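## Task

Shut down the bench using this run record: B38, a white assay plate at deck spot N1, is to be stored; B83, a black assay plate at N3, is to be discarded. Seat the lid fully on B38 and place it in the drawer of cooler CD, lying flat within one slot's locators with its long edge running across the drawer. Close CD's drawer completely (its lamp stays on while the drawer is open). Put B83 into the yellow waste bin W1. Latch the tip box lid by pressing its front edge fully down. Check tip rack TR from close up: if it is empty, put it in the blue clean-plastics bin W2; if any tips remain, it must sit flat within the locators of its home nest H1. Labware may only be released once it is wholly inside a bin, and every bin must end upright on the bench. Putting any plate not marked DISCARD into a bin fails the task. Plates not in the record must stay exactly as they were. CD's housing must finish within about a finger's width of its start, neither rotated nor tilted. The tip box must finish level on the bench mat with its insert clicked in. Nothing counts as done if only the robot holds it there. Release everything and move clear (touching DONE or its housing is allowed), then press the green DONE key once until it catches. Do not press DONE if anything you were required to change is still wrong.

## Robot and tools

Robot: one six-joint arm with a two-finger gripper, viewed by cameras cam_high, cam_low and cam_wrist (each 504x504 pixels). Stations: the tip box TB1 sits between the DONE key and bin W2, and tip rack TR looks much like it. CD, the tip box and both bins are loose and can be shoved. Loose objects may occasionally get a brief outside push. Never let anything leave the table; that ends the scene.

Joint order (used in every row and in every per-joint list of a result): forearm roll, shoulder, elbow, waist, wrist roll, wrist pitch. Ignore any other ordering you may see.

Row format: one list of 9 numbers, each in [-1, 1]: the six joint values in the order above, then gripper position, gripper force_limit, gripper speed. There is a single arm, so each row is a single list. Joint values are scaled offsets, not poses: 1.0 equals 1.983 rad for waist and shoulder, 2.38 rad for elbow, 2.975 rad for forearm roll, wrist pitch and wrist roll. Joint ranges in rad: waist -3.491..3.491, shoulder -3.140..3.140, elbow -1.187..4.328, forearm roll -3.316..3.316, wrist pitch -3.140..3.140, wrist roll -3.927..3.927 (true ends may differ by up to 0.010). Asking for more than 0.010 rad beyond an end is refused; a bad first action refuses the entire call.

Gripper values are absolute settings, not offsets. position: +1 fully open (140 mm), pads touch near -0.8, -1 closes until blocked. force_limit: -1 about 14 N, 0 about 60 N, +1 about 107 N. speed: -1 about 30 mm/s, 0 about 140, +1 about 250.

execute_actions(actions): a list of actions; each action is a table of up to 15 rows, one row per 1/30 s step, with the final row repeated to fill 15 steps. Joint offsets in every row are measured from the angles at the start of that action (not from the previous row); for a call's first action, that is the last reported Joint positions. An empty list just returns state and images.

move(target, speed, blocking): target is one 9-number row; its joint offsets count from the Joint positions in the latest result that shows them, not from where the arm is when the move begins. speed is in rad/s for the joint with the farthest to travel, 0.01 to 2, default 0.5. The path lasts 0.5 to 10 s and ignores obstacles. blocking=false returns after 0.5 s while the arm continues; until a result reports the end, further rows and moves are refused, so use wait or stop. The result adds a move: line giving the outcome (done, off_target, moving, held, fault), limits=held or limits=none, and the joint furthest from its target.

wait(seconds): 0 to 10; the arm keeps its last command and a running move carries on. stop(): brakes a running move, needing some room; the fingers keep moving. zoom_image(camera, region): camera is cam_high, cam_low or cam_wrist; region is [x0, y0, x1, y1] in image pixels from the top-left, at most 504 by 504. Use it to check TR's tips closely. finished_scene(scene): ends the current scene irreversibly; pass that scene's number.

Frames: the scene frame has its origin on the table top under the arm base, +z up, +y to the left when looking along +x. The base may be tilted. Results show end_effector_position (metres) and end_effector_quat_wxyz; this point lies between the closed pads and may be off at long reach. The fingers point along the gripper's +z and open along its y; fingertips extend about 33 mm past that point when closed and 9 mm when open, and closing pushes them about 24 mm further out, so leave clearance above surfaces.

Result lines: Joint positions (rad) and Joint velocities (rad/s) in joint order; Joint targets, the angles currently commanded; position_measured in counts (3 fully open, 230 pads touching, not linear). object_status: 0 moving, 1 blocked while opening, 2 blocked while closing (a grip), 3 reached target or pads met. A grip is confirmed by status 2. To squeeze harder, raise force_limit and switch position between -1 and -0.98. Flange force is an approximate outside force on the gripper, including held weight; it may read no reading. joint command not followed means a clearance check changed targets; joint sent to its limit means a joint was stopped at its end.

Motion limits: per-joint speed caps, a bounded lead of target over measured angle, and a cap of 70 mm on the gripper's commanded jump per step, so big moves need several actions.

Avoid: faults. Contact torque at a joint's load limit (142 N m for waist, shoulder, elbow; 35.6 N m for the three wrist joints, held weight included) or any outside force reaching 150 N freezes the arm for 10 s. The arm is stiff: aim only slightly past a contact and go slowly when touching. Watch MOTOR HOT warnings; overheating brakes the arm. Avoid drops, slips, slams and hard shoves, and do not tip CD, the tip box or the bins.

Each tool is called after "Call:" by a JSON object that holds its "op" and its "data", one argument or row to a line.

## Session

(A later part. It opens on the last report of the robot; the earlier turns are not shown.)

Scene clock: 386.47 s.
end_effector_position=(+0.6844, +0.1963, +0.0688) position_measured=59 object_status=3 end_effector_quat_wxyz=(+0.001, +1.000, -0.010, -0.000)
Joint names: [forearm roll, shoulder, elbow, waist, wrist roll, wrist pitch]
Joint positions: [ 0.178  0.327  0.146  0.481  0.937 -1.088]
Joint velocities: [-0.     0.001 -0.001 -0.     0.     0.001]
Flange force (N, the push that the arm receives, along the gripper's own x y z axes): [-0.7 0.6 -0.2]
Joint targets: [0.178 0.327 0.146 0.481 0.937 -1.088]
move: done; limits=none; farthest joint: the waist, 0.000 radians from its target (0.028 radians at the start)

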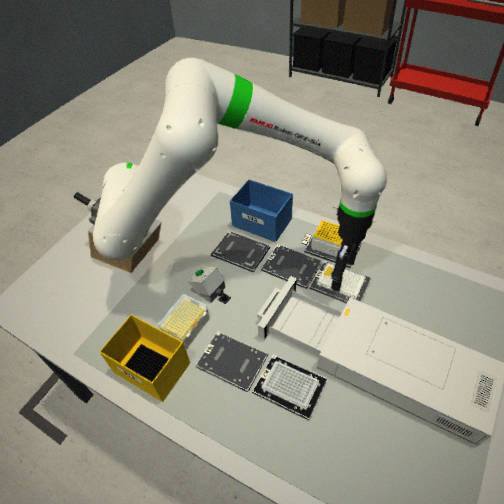

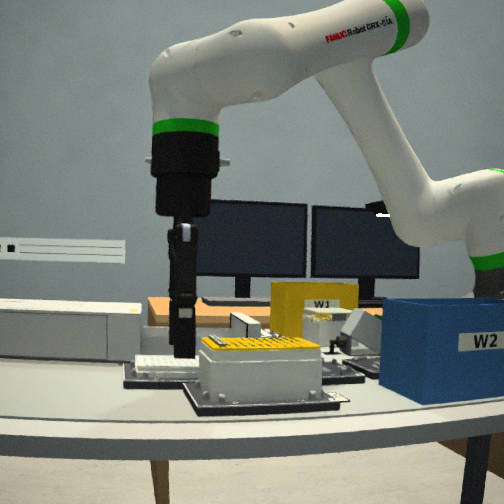

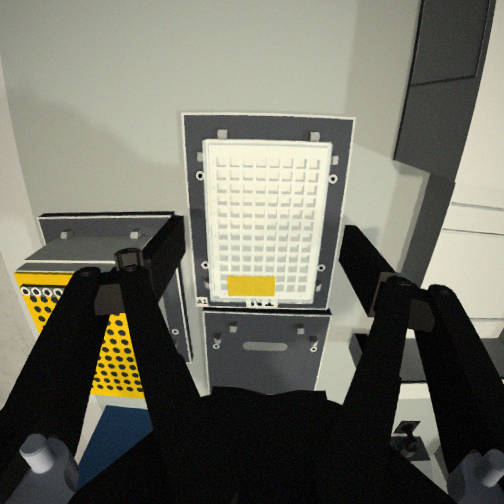

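Call:
{"op": "move", "data": {
  "target": [0.00084,0.01271,-0.00744,-0.0034,-0.0006,0.01452,0.55,-1,0],
  "speed": 0.1
}}

Call:
{"op": "execute_actions", "data": {
  "actions": [
    [[0,0,0,0,0,0,-1,-1,-0.8]],
    [[0,0,0,0,0,0,-1,-1,-0.8]]
  ]
}}

Scene clock: 389.73 s.
end_effector_position=(+0.6841, +0.1956, +0.0463) position_measured=59 object_status=3 end_effector_quat_wxyz=(+0.001, +1.000, -0.010, -0.000)
Joint names: [forearm roll, shoulder, elbow, waist, wrist roll, wrist pitch]
Joint positions: [ 0.181  0.352  0.128  0.474  0.935 -1.045]
Joint velocities: [-0.     0.001  0.001 -0.    -0.     0.002]
Flange force (N, the push that the arm receives, along the gripper's own x y z axes): [-3.8 -2.7 -4.5]
Joint targets: [0.181 0.353 0.128 0.474 0.935 -1.045]
move: done; limits=none; farthest joint: the waist, 0.000 radians from its target (0.007 radians at the start)

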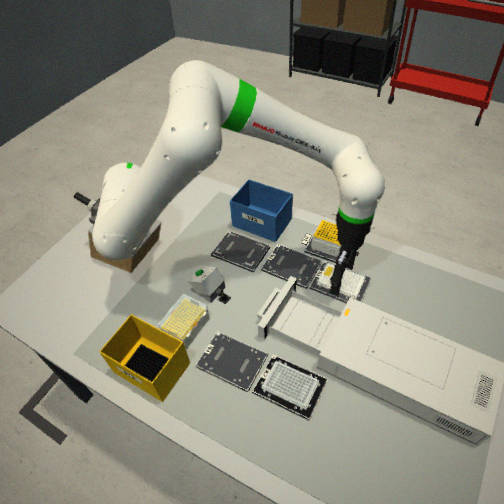

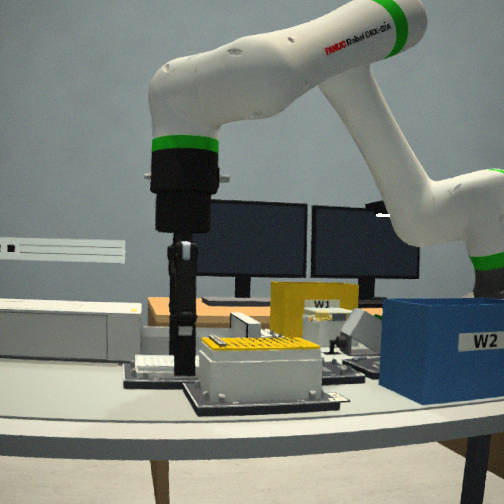

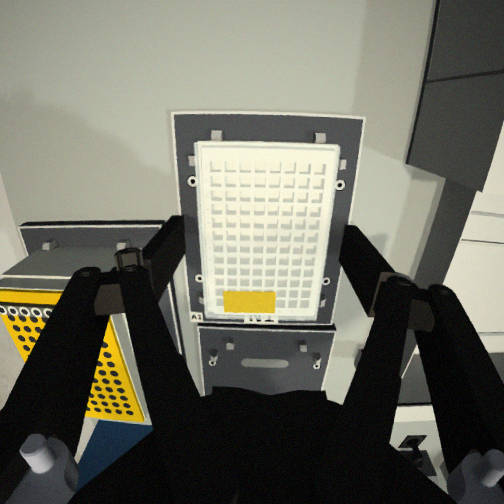

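Scene clock: 390.73 s.
end_effector_position=(+0.6841, +0.1955, +0.0463) position_measured=100 object_status=2 end_effector_quat_wxyz=(+0.001, +1.000, -0.010, -0.000)
Joint names: [forearm roll, shoulder, elbow, waist, wrist roll, wrist pitch]
Joint positions: [ 0.181  0.352  0.128  0.474  0.935 -1.045]
Joint velocities: [ 0.001  0.     0.001 -0.    -0.     0.001]
Flange force (N, the push that the arm receives, along the gripper's own x y z axes): [-5.5 7.6 -15.6]
Flange force at the end of the 1st action (N, along the gripper's axes at the end of the call): [0.2 8.8 -9.5]
Joint targets: [0.181 0.352 0.128 0.474 0.935 -1.045]

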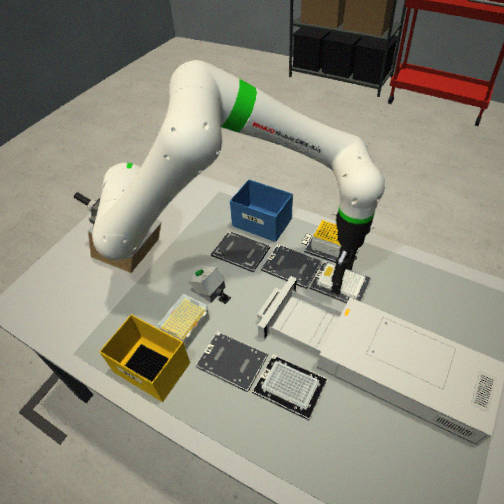

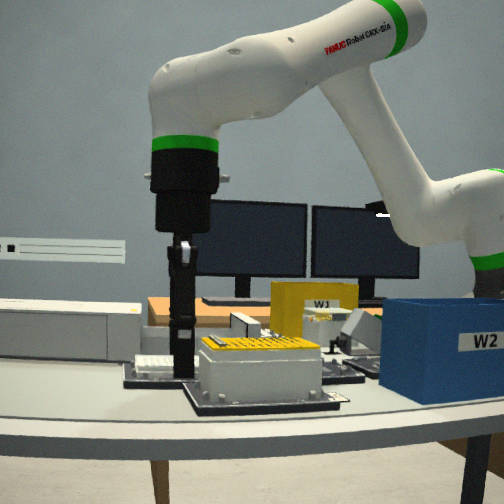

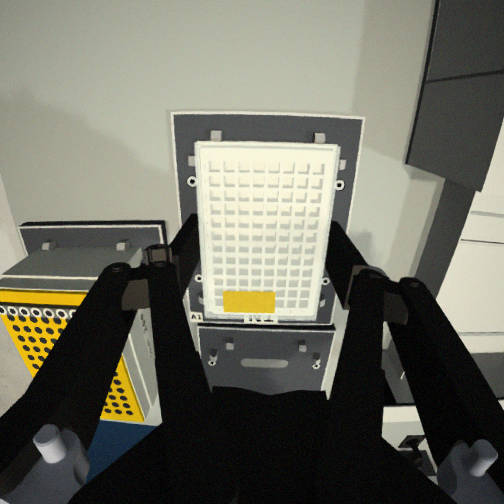

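Call:
{"op": "execute_actions", "data": {
  "actions": [
    [[0,-0.0004,0.00023,-0.0004,0.0003,-0.00045,-1,-1,-0.8]],
    [[0,0,0,0,0,0,-0.98,-0.4,-0.8]],
    [[-0.00056,-0.0085,0.005,0.002,0.00054,-0.0097,-0.98,-0.4,-0.8]],
    [[0,0,0,0,0,0,-0.98,-0.4,-0.8]]
  ]
}}

Call:
{"op": "zoom_image", "data": {
  "camera": "cam_low",
  "region": [100, 300, 260, 400]
}}

Scene clock: 394.87 s.
end_effector_position=(+0.6848, +0.1950, +0.0620) position_measured=103 object_status=2 end_effector_quat_wxyz=(+0.001, +1.000, -0.010, -0.000)
Joint names: [forearm roll, shoulder, elbow, waist, wrist roll, wrist pitch]
Joint positions: [ 0.179  0.335  0.141  0.477  0.938 -1.075]
Joint velocities: [ 0.     0.    -0.001 -0.    -0.     0.   ]
Flange force (N, the push that the arm receives, along the gripper's own x y z axes): [-1.8 0.2 -3.2]
Flange force at the end of the 1st action (N, along the gripper's axes at the end of the call): [-2.0 1.8 -2.6]
Flange force at the end of the 2nd action (N, along the gripper's axes at the end of the call): [-4.4 -0.3 -3.4]
Flange force at the end of the 3rd action (N, along the gripper's axes at the end of the call): [1.2 -1.0 -1.4]
Joint targets: [0.179 0.335 0.140 0.477 0.938 -1.075]

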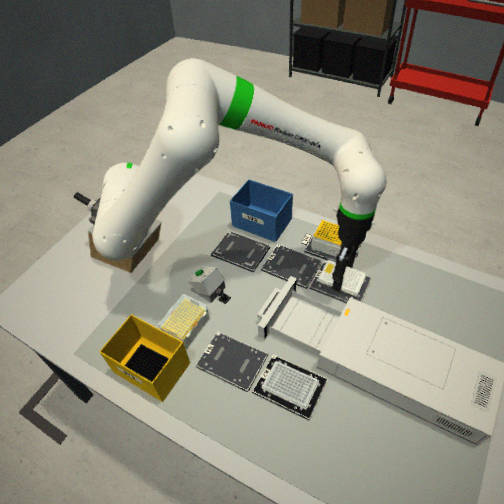

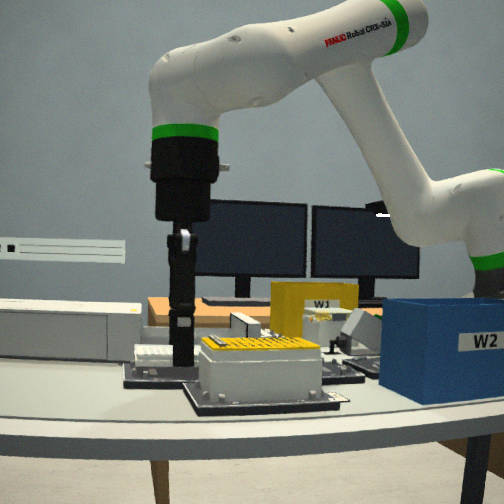

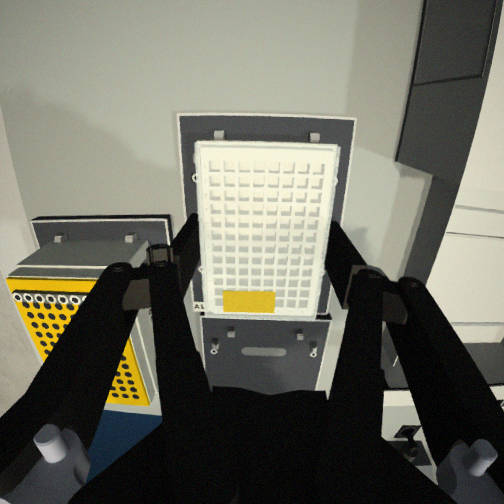

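Region (100, 300, 260, 400) of cam_low's 504x504 image, scaled by 3.150, with more detail than that image has; it fills the top 315 rows of this view, and the rest is white.

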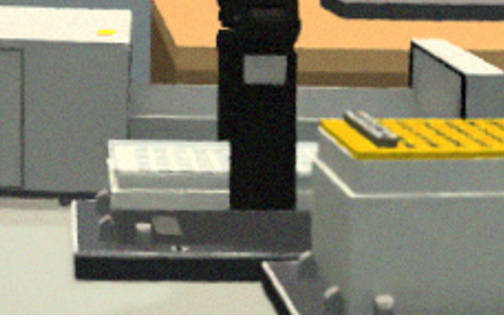

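Call:
{"op": "move", "data": {
  "target": [-0.0027,-0.0464,0.0353,0.0141,0,-0.0622,-0.98,-0.4,-0.8],
  "speed": 0.3
}}

Call:
{"op": "move", "data": {
  "target": [-0.0341,-0.0910,-0.0975,-0.1595,-0.4329,0.0323,-0.98,-0.4,-0.8],
  "speed": 0.6
}}

Scene clock: 401.10 s.
end_effector_position=(+0.6806, +0.1943, +0.1531) position_measured=103 object_status=2 end_effector_quat_wxyz=(+0.002, +1.000, -0.012, -0.004)
Joint names: [forearm roll, shoulder, elbow, waist, wrist roll, wrist pitch]
Joint positions: [ 0.171  0.243  0.224  0.505  0.938 -1.26 ]
Joint velocities: [-0.    -0.001  0.001  0.001 -0.001 -0.002]
Flange force (N, the push that the arm receives, along the gripper's own x y z axes): [-1.4 -0.9 -1.0]
Joint targets: [0.171 0.243 0.225 0.505 0.938 -1.260]
move: done; limits=none; farthest joint: the elbow, 0.001 radians from its target (0.085 radians at the start)

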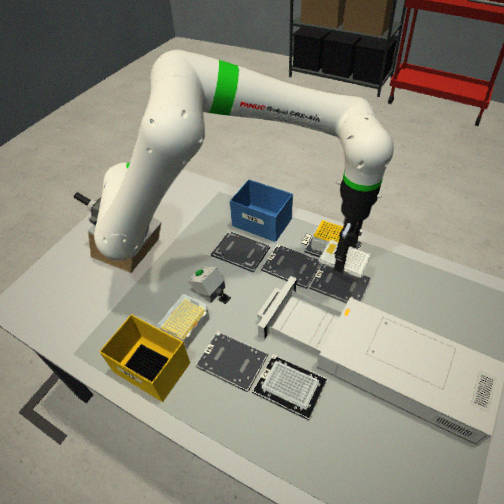

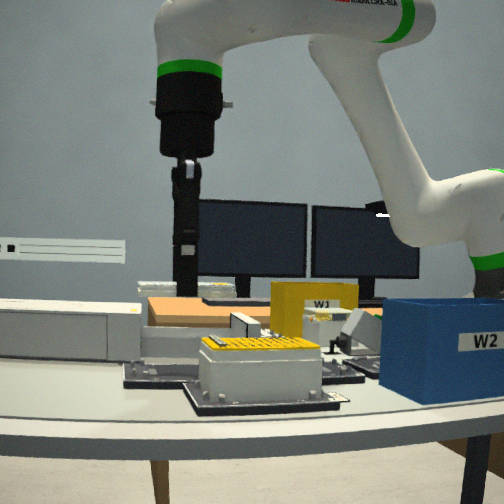

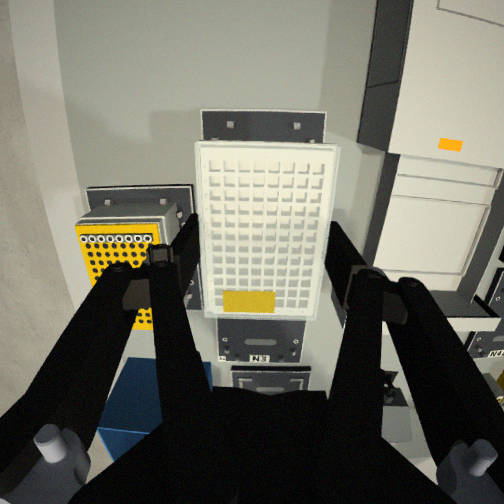

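Scene clock: 403.80 s.
end_effector_position=(+0.6384, +0.0054, +0.1488) position_measured=103 object_status=2 end_effector_quat_wxyz=(+0.001, +0.682, -0.731, +0.000)
Joint names: [forearm roll, shoulder, elbow, waist, wrist roll, wrist pitch]
Joint positions: [ 0.07   0.062 -0.008  0.189 -0.35  -1.164]
Joint velocities: [-0.    -0.     0.001 -0.    -0.002  0.   ]
Flange force (N, the push that the arm receives, along the gripper's own x y z axes): [1.7 -1.9 -3.1]
Joint targets: [0.070 0.062 -0.008 0.189 -0.350 -1.164]
move: done; limits=none; farthest joint: the waist, 0.000 radians from its target (0.316 radians at the start)

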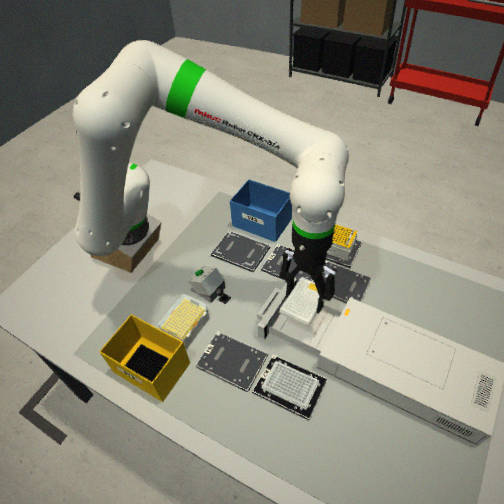

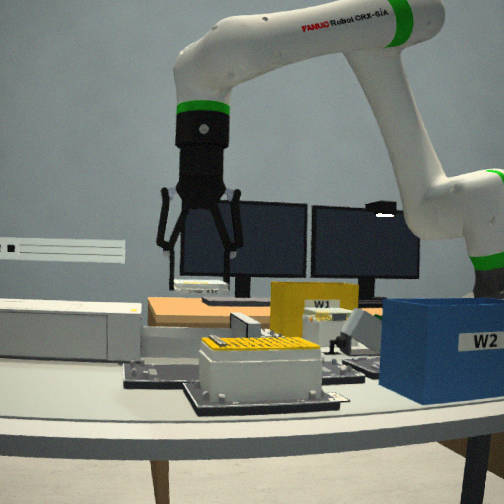

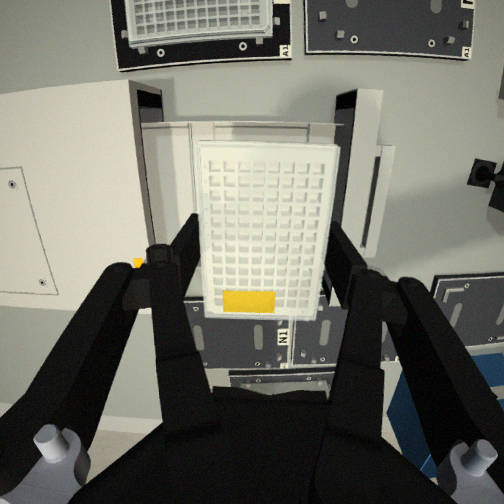

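Call:
{"op": "zoom_image", "data": {
  "camera": "cam_wrist",
  "region": [130, 80, 400, 240]
}}

Region (130, 80, 400, 240) of cam_wrist's 504x504 image, scaled by 1.867, with more detail than that image has; it fills the top 299 rows of this view, and the rest is white.

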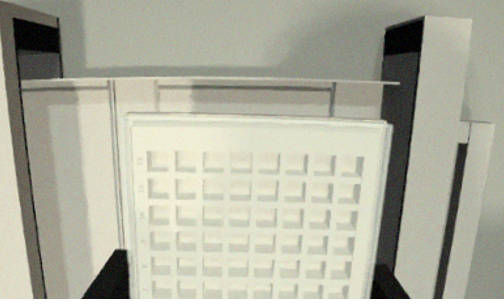

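Call:
{"op": "move", "data": {
  "target": [-0.0007,0.0362,-0.0208,-0.0082,0.0113,0.0418,-0.98,-0.4,-0.8],
  "speed": 0.15
}}

Call:
{"op": "zoom_image", "data": {
  "camera": "cam_wrist",
  "region": [130, 80, 400, 240]
}}

Scene clock: 414.50 s.
end_effector_position=(+0.6419, +0.0022, +0.0896) position_measured=103 object_status=2 end_effector_quat_wxyz=(+0.000, +0.691, -0.723, +0.000)
Joint names: [forearm roll, shoulder, elbow, waist, wrist roll, wrist pitch]
Joint positions: [ 0.068  0.134 -0.057  0.173 -0.316 -1.04 ]
Joint velocities: [-0.001  0.001  0.001  0.    -0.     0.002]
Flange force (N, the push that the arm receives, along the gripper's own x y z axes): [0.5 5.2 -4.9]
Joint targets: [0.068 0.134 -0.057 0.173 -0.316 -1.039]
move: done; limits=none; farthest joint: the waist, 0.000 radians from its target (0.016 radians at the start)

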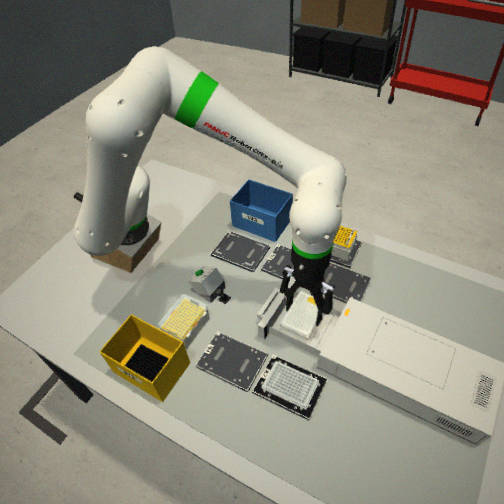

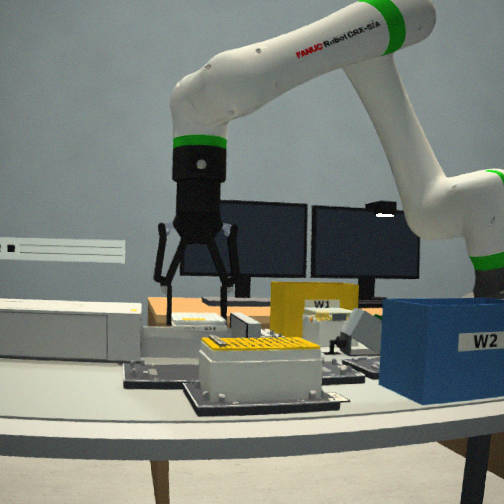

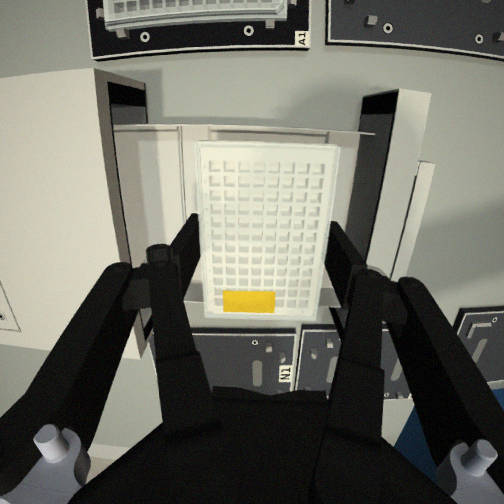

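Region (130, 80, 400, 240) of cam_wrist's 504x504 image, scaled by 1.867, with more detail than that image has; it fills the top 299 rows of this view, and the rest is white.

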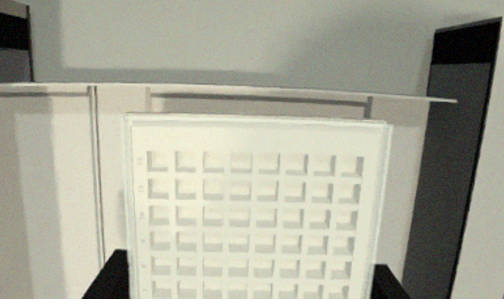

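Call:
{"op": "move", "data": {
  "target": [0.0005,0.0110,-0.0090,-0.0007,-0.0007,0.0145,-0.98,-0.4,-0.8],
  "speed": 0.08
}}

Call:
{"op": "zoom_image", "data": {
  "camera": "cam_wrist",
  "region": [130, 100, 400, 360]
}}

Scene clock: 430.63 s.
end_effector_position=(+0.6402, +0.0022, +0.0696) position_measured=103 object_status=2 end_effector_quat_wxyz=(+0.000, +0.691, -0.723, +0.000)
Joint names: [forearm roll, shoulder, elbow, waist, wrist roll, wrist pitch]
Joint positions: [ 0.069  0.156 -0.078  0.171 -0.319 -0.997]
Joint velocities: [ 0.     0.001 -0.004  0.    -0.001  0.001]
Flange force (N, the push that the arm receives, along the gripper's own x y z axes): [-0.5 -3.6 -2.1]
Joint targets: [0.069 0.156 -0.078 0.171 -0.319 -0.996]
move: done; limits=none; farthest joint: the waist, 0.000 radians from its target (0.001 radians at the start)

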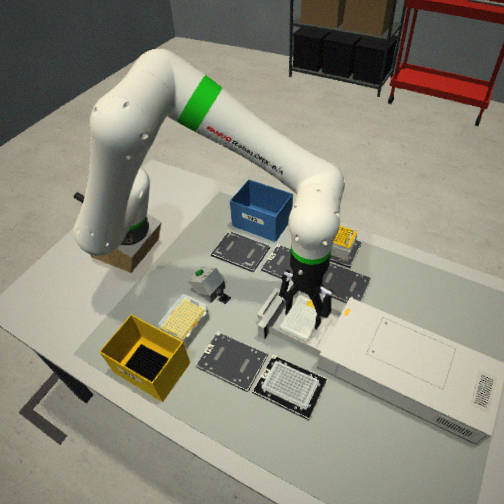

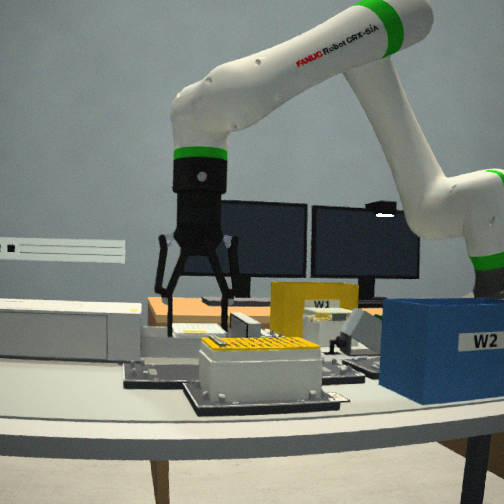

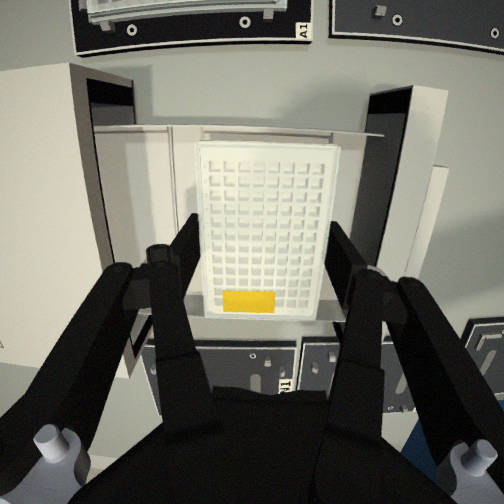

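Region (130, 100, 400, 360) of cam_wrist's 504x504 image, scaled by 1.867, with more detail than that image has; it fills the top 485 rows of this view, and the rest is white.

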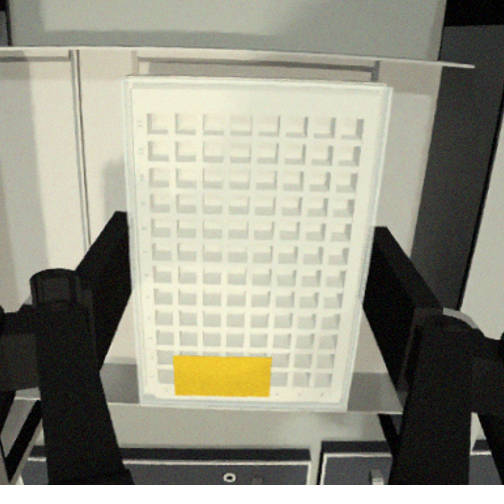

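Call:
{"op": "execute_actions", "data": {
  "actions": []
}}

Scene clock: 443.47 s.
end_effector_position=(+0.6402, +0.0022, +0.0696) position_measured=103 object_status=2 end_effector_quat_wxyz=(+0.000, +0.691, -0.723, +0.000)
Joint names: [forearm roll, shoulder, elbow, waist, wrist roll, wrist pitch]
Joint positions: [ 0.069  0.156 -0.078  0.171 -0.319 -0.996]
Joint velocities: [ 0.001  0.     0.    -0.     0.    -0.001]
Flange force (N, the push that the arm receives, along the gripper's own x y z axes): [-1.7 0.6 -4.8]
Joint targets: [0.069 0.156 -0.078 0.171 -0.319 -0.996]

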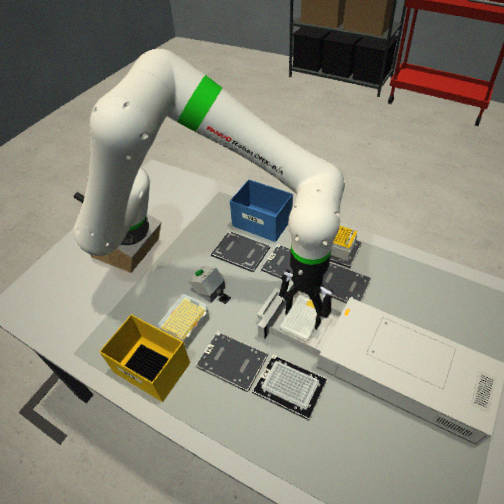

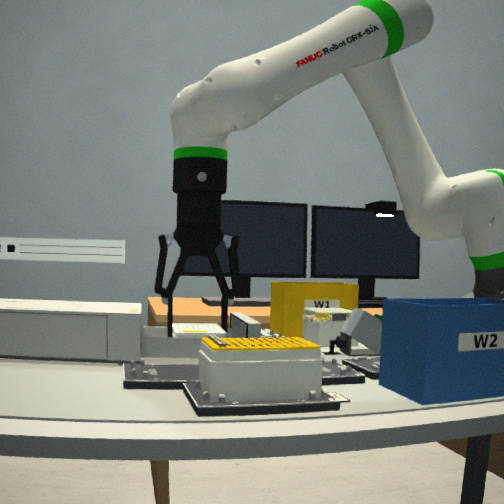

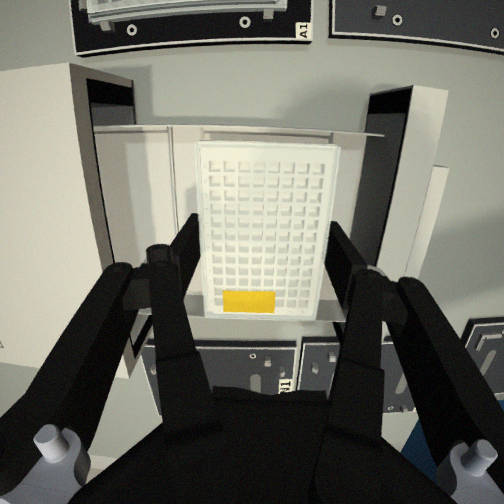

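Call:
{"op": "move", "data": {
  "target": [-0.0004,0.0054,-0.0025,-0.003,0.0016,0.0055,-0.98,-0.4,0],
  "speed": 0.03
}}

Scene clock: 446.43 s.
end_effector_position=(+0.6398, -0.0005, +0.0614) position_measured=103 object_status=2 end_effector_quat_wxyz=(+0.001, +0.691, -0.723, +0.000)
Joint names: [forearm roll, shoulder, elbow, waist, wrist roll, wrist pitch]
Joint positions: [ 0.068  0.167 -0.084  0.165 -0.314 -0.98 ]
Joint velocities: [-0.001  0.001 -0.002 -0.     0.001  0.   ]
Flange force (N, the push that the arm receives, along the gripper's own x y z axes): [-2.0 3.4 -4.3]
Joint targets: [0.068 0.167 -0.084 0.165 -0.314 -0.980]
move: done; limits=none; farthest joint: the wrist pitch, 0.001 radians from its target (0.017 radians at the start)

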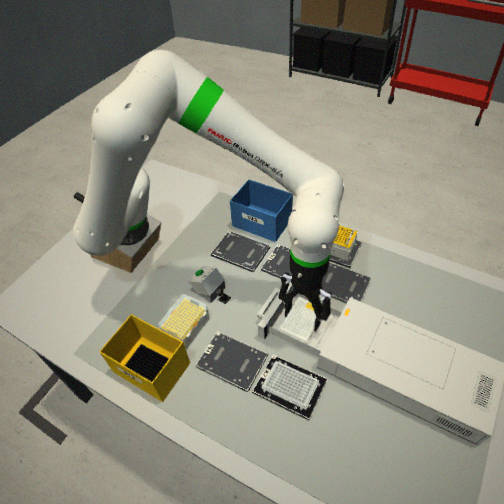

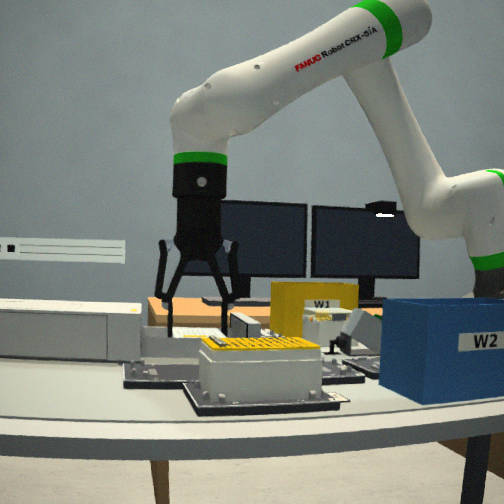

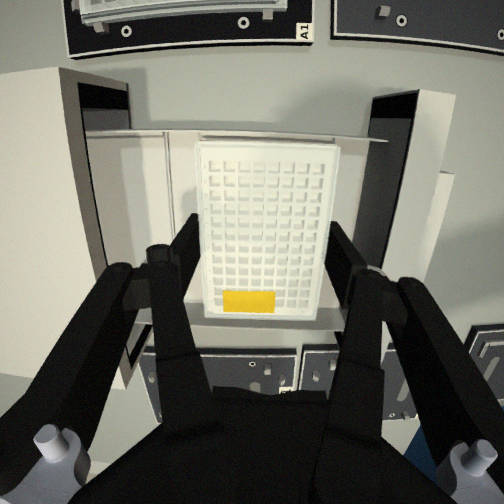

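Call:
{"op": "zoom_image", "data": {
  "camera": "cam_wrist",
  "region": [150, 110, 390, 350]
}}

Call:
{"op": "move", "data": {
  "target": [0.0001,0.0033,-0.0015,-0.0003,0,0.0035,-0.98,-0.4,0],
  "speed": 0.02
}}

Region (150, 110, 390, 350) of cam_wrist's 504x504 image, scaled by 2.100, with more detail than that image has.

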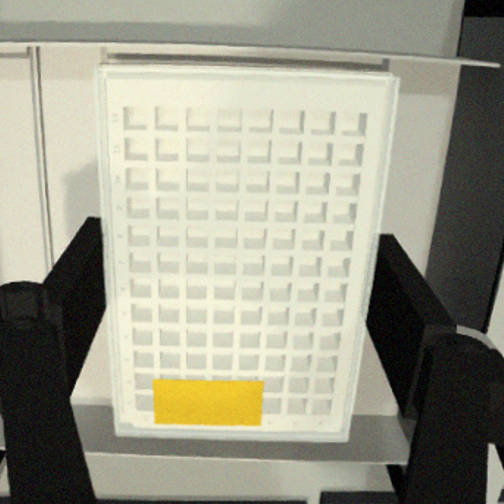

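Scene clock: 448.87 s.
end_effector_position=(+0.6398, -0.0005, +0.0566) position_measured=103 object_status=2 end_effector_quat_wxyz=(+0.001, +0.691, -0.723, +0.001)
Joint names: [forearm roll, shoulder, elbow, waist, wrist roll, wrist pitch]
Joint positions: [ 0.068  0.173 -0.088  0.165 -0.314 -0.97 ]
Joint velocities: [ 0.003  0.001 -0.002  0.    -0.     0.001]
Flange force (N, the push that the arm receives, along the gripper's own x y z axes): [-0.2 5.7 -3.5]
Joint targets: [0.068 0.173 -0.088 0.165 -0.314 -0.970]
move: done; limits=none; farthest joint: the waist, 0.000 radians from its target (0.001 radians at the start)

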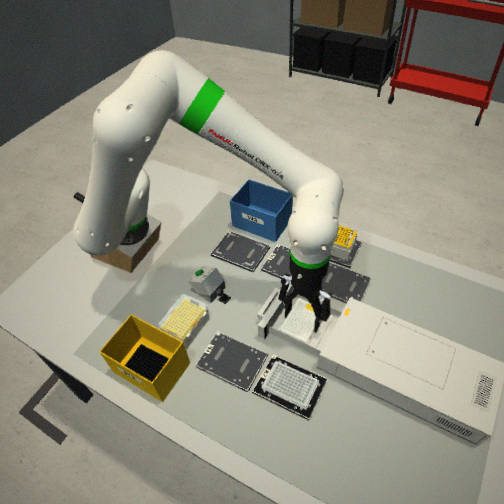

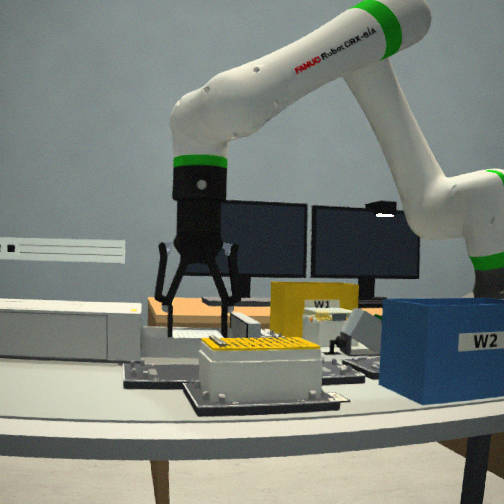

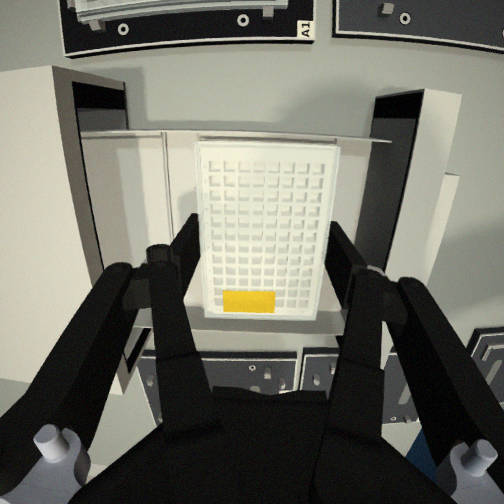

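Call:
{"op": "zoom_image", "data": {
  "camera": "cam_wrist",
  "region": [150, 110, 390, 350]
}}

Call:
{"op": "move", "data": {
  "target": [0.00004,0.0014,-0.0006,-0.0001,0,0.0014,-0.98,-0.4,0],
  "speed": 0.01
}}

Region (150, 110, 390, 350) of cam_wrist's 504x504 image, scaled by 2.100, with more detail than that image has.

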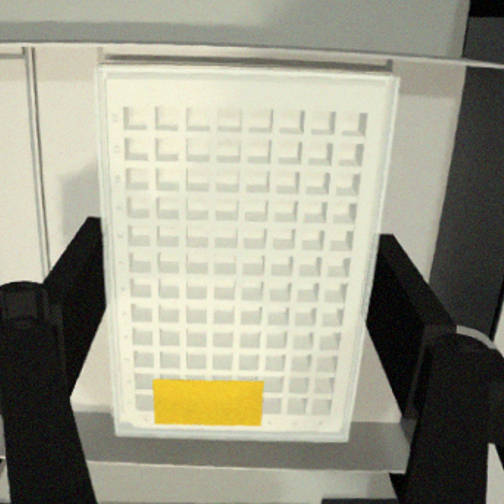

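Scene clock: 451.43 s.
end_effector_position=(+0.6398, -0.0005, +0.0546) position_measured=103 object_status=2 end_effector_quat_wxyz=(+0.001, +0.691, -0.723, +0.001)
Joint names: [forearm roll, shoulder, elbow, waist, wrist roll, wrist pitch]
Joint positions: [ 0.068  0.176 -0.089  0.165 -0.314 -0.966]
Joint velocities: [-0.001  0.     0.001  0.     0.001  0.001]
Flange force (N, the push that the arm receives, along the gripper's own x y z axes): [-1.2 1.8 -3.8]
Joint targets: [0.068 0.176 -0.089 0.165 -0.314 -0.966]
move: done; limits=none; farthest joint: the waist, 0.000 radians from its target (0.000 radians at the start)

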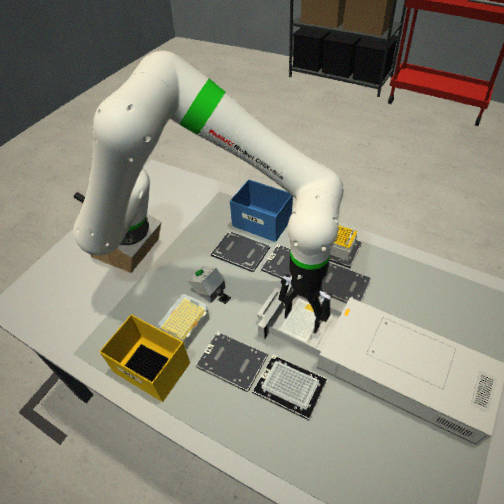

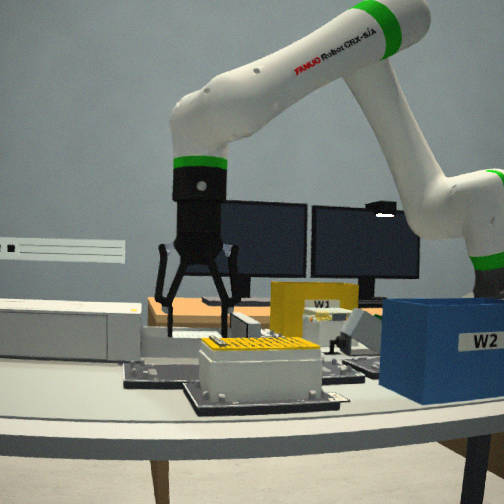

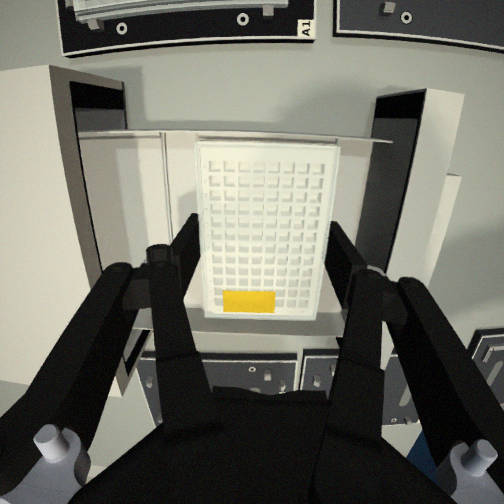

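Call:
{"op": "move", "data": {
  "target": [0.00004,0.0014,-0.0006,-0.0001,0,0.0014,-0.98,-0.4,0],
  "speed": 0.01
}}

Call:
{"op": "move", "data": {
  "target": [0.00004,0.0014,-0.0006,-0.0001,0,0.0014,-0.98,-0.4,0],
  "speed": 0.01
}}

Scene clock: 453.97 s.
end_effector_position=(+0.6397, -0.0005, +0.0525) position_measured=103 object_status=2 end_effector_quat_wxyz=(+0.001, +0.691, -0.723, +0.001)
Joint names: [forearm roll, shoulder, elbow, waist, wrist roll, wrist pitch]
Joint positions: [ 0.069  0.179 -0.091  0.164 -0.314 -0.962]
Joint velocities: [-0.001  0.001 -0.    -0.     0.001  0.001]
Flange force (N, the push that the arm receives, along the gripper's own x y z axes): [0.3 3.1 -2.5]
Joint targets: [0.069 0.179 -0.091 0.164 -0.314 -0.962]
move: done; limits=none; farthest joint: the waist, 0.000 radians from its target (0.000 radians at the start)

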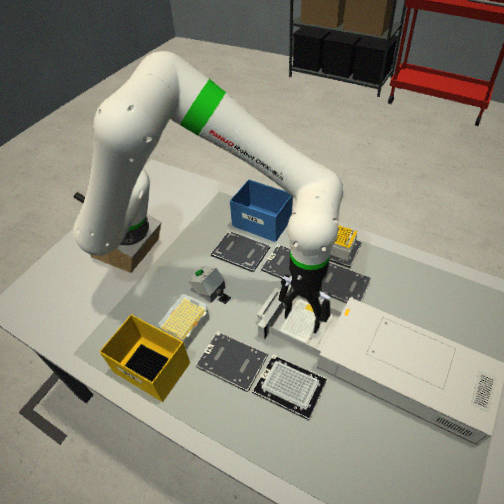

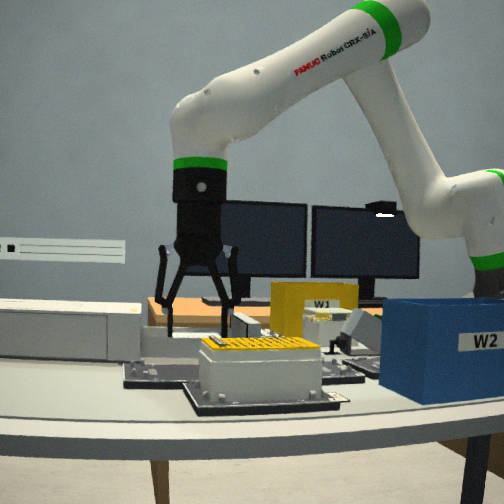

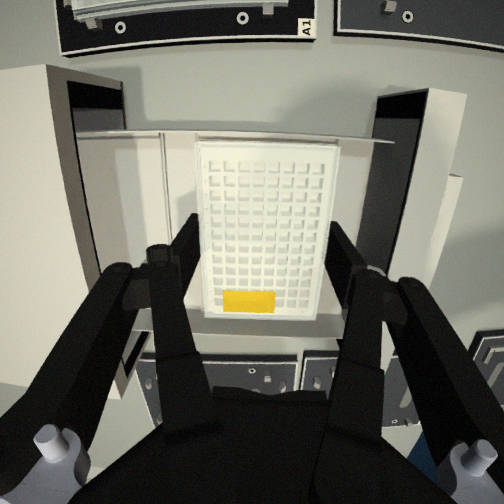

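Scene clock: 454.67 s.
end_effector_position=(+0.6397, -0.0005, +0.0505) position_measured=103 object_status=2 end_effector_quat_wxyz=(+0.001, +0.691, -0.723, +0.000)
Joint names: [forearm roll, shoulder, elbow, waist, wrist roll, wrist pitch]
Joint positions: [ 0.069  0.181 -0.092  0.164 -0.314 -0.958]
Joint velocities: [ 0.001  0.001  0.    -0.    -0.     0.001]
Flange force (N, the push that the arm receives, along the gripper's own x y z axes): [-4.5 2.9 -2.8]
Joint targets: [0.069 0.181 -0.092 0.164 -0.314 -0.957]
move: done; limits=none; farthest joint: the waist, 0.000 radians from its target (0.001 radians at the start)

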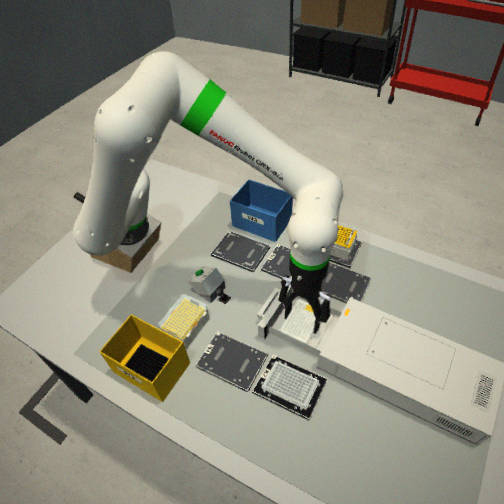

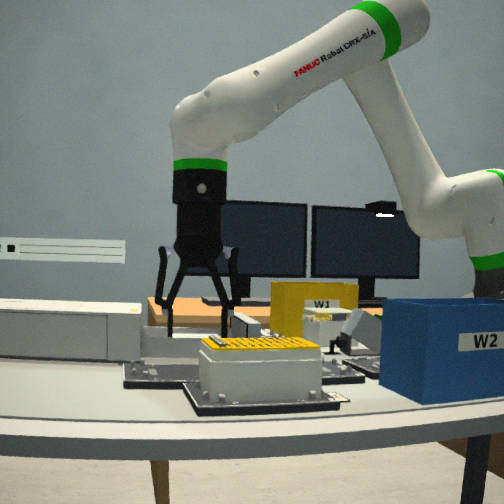

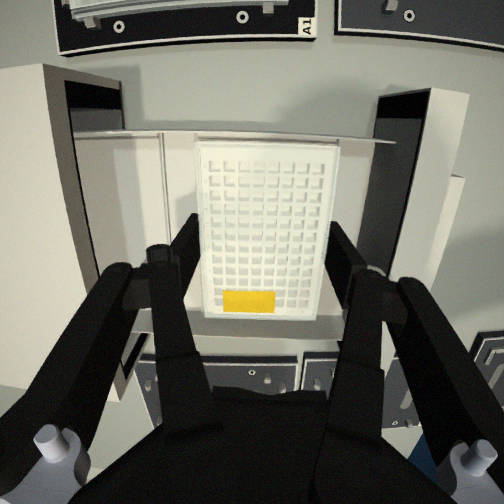

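Call:
{"op": "zoom_image", "data": {
  "camera": "cam_wrist",
  "region": [150, 110, 390, 350]
}}

Call:
{"op": "move", "data": {
  "target": [0.00002,0.001,-0.00045,-0.0001,0,0.001,-0.98,-0.4,0],
  "speed": 0.01
}}

Region (150, 110, 390, 350) of cam_wrist's 504x504 image, scaled by 2.100, with more detail than that image has.

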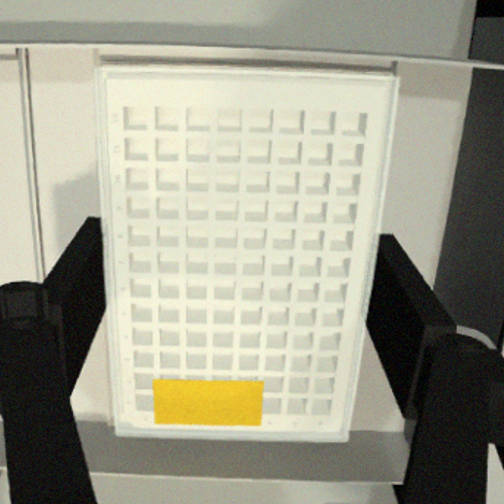

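Scene clock: 457.27 s.
end_effector_position=(+0.6397, -0.0005, +0.0491) position_measured=103 object_status=2 end_effector_quat_wxyz=(+0.001, +0.691, -0.723, +0.001)
Joint names: [forearm roll, shoulder, elbow, waist, wrist roll, wrist pitch]
Joint positions: [ 0.069  0.183 -0.093  0.164 -0.314 -0.955]
Joint velocities: [ 0.001  0.001 -0.001 -0.    -0.     0.001]
Flange force (N, the push that the arm receives, along the gripper's own x y z axes): [-2.0 5.9 -15.8]
Joint targets: [0.069 0.183 -0.093 0.164 -0.314 -0.955]
move: done; limits=none; farthest joint: the waist, 0.000 radians from its target (0.000 radians at the start)

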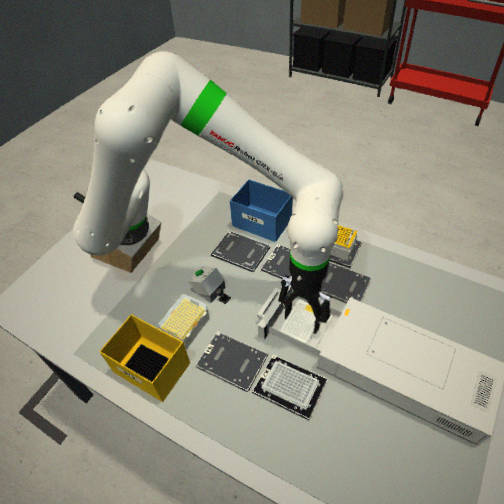

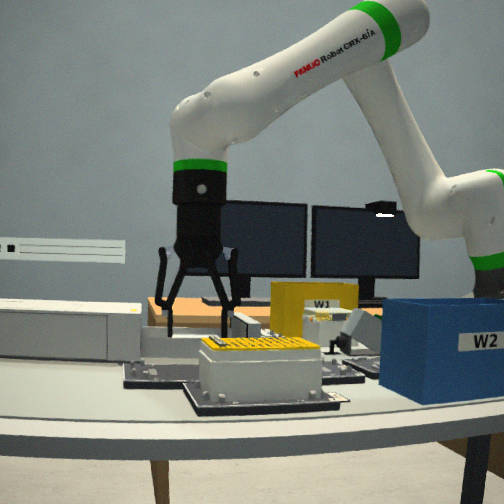

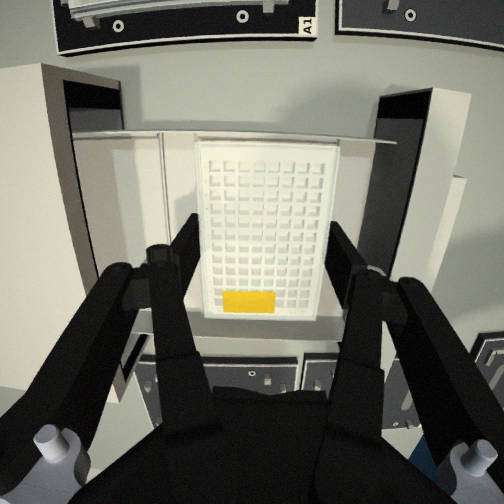

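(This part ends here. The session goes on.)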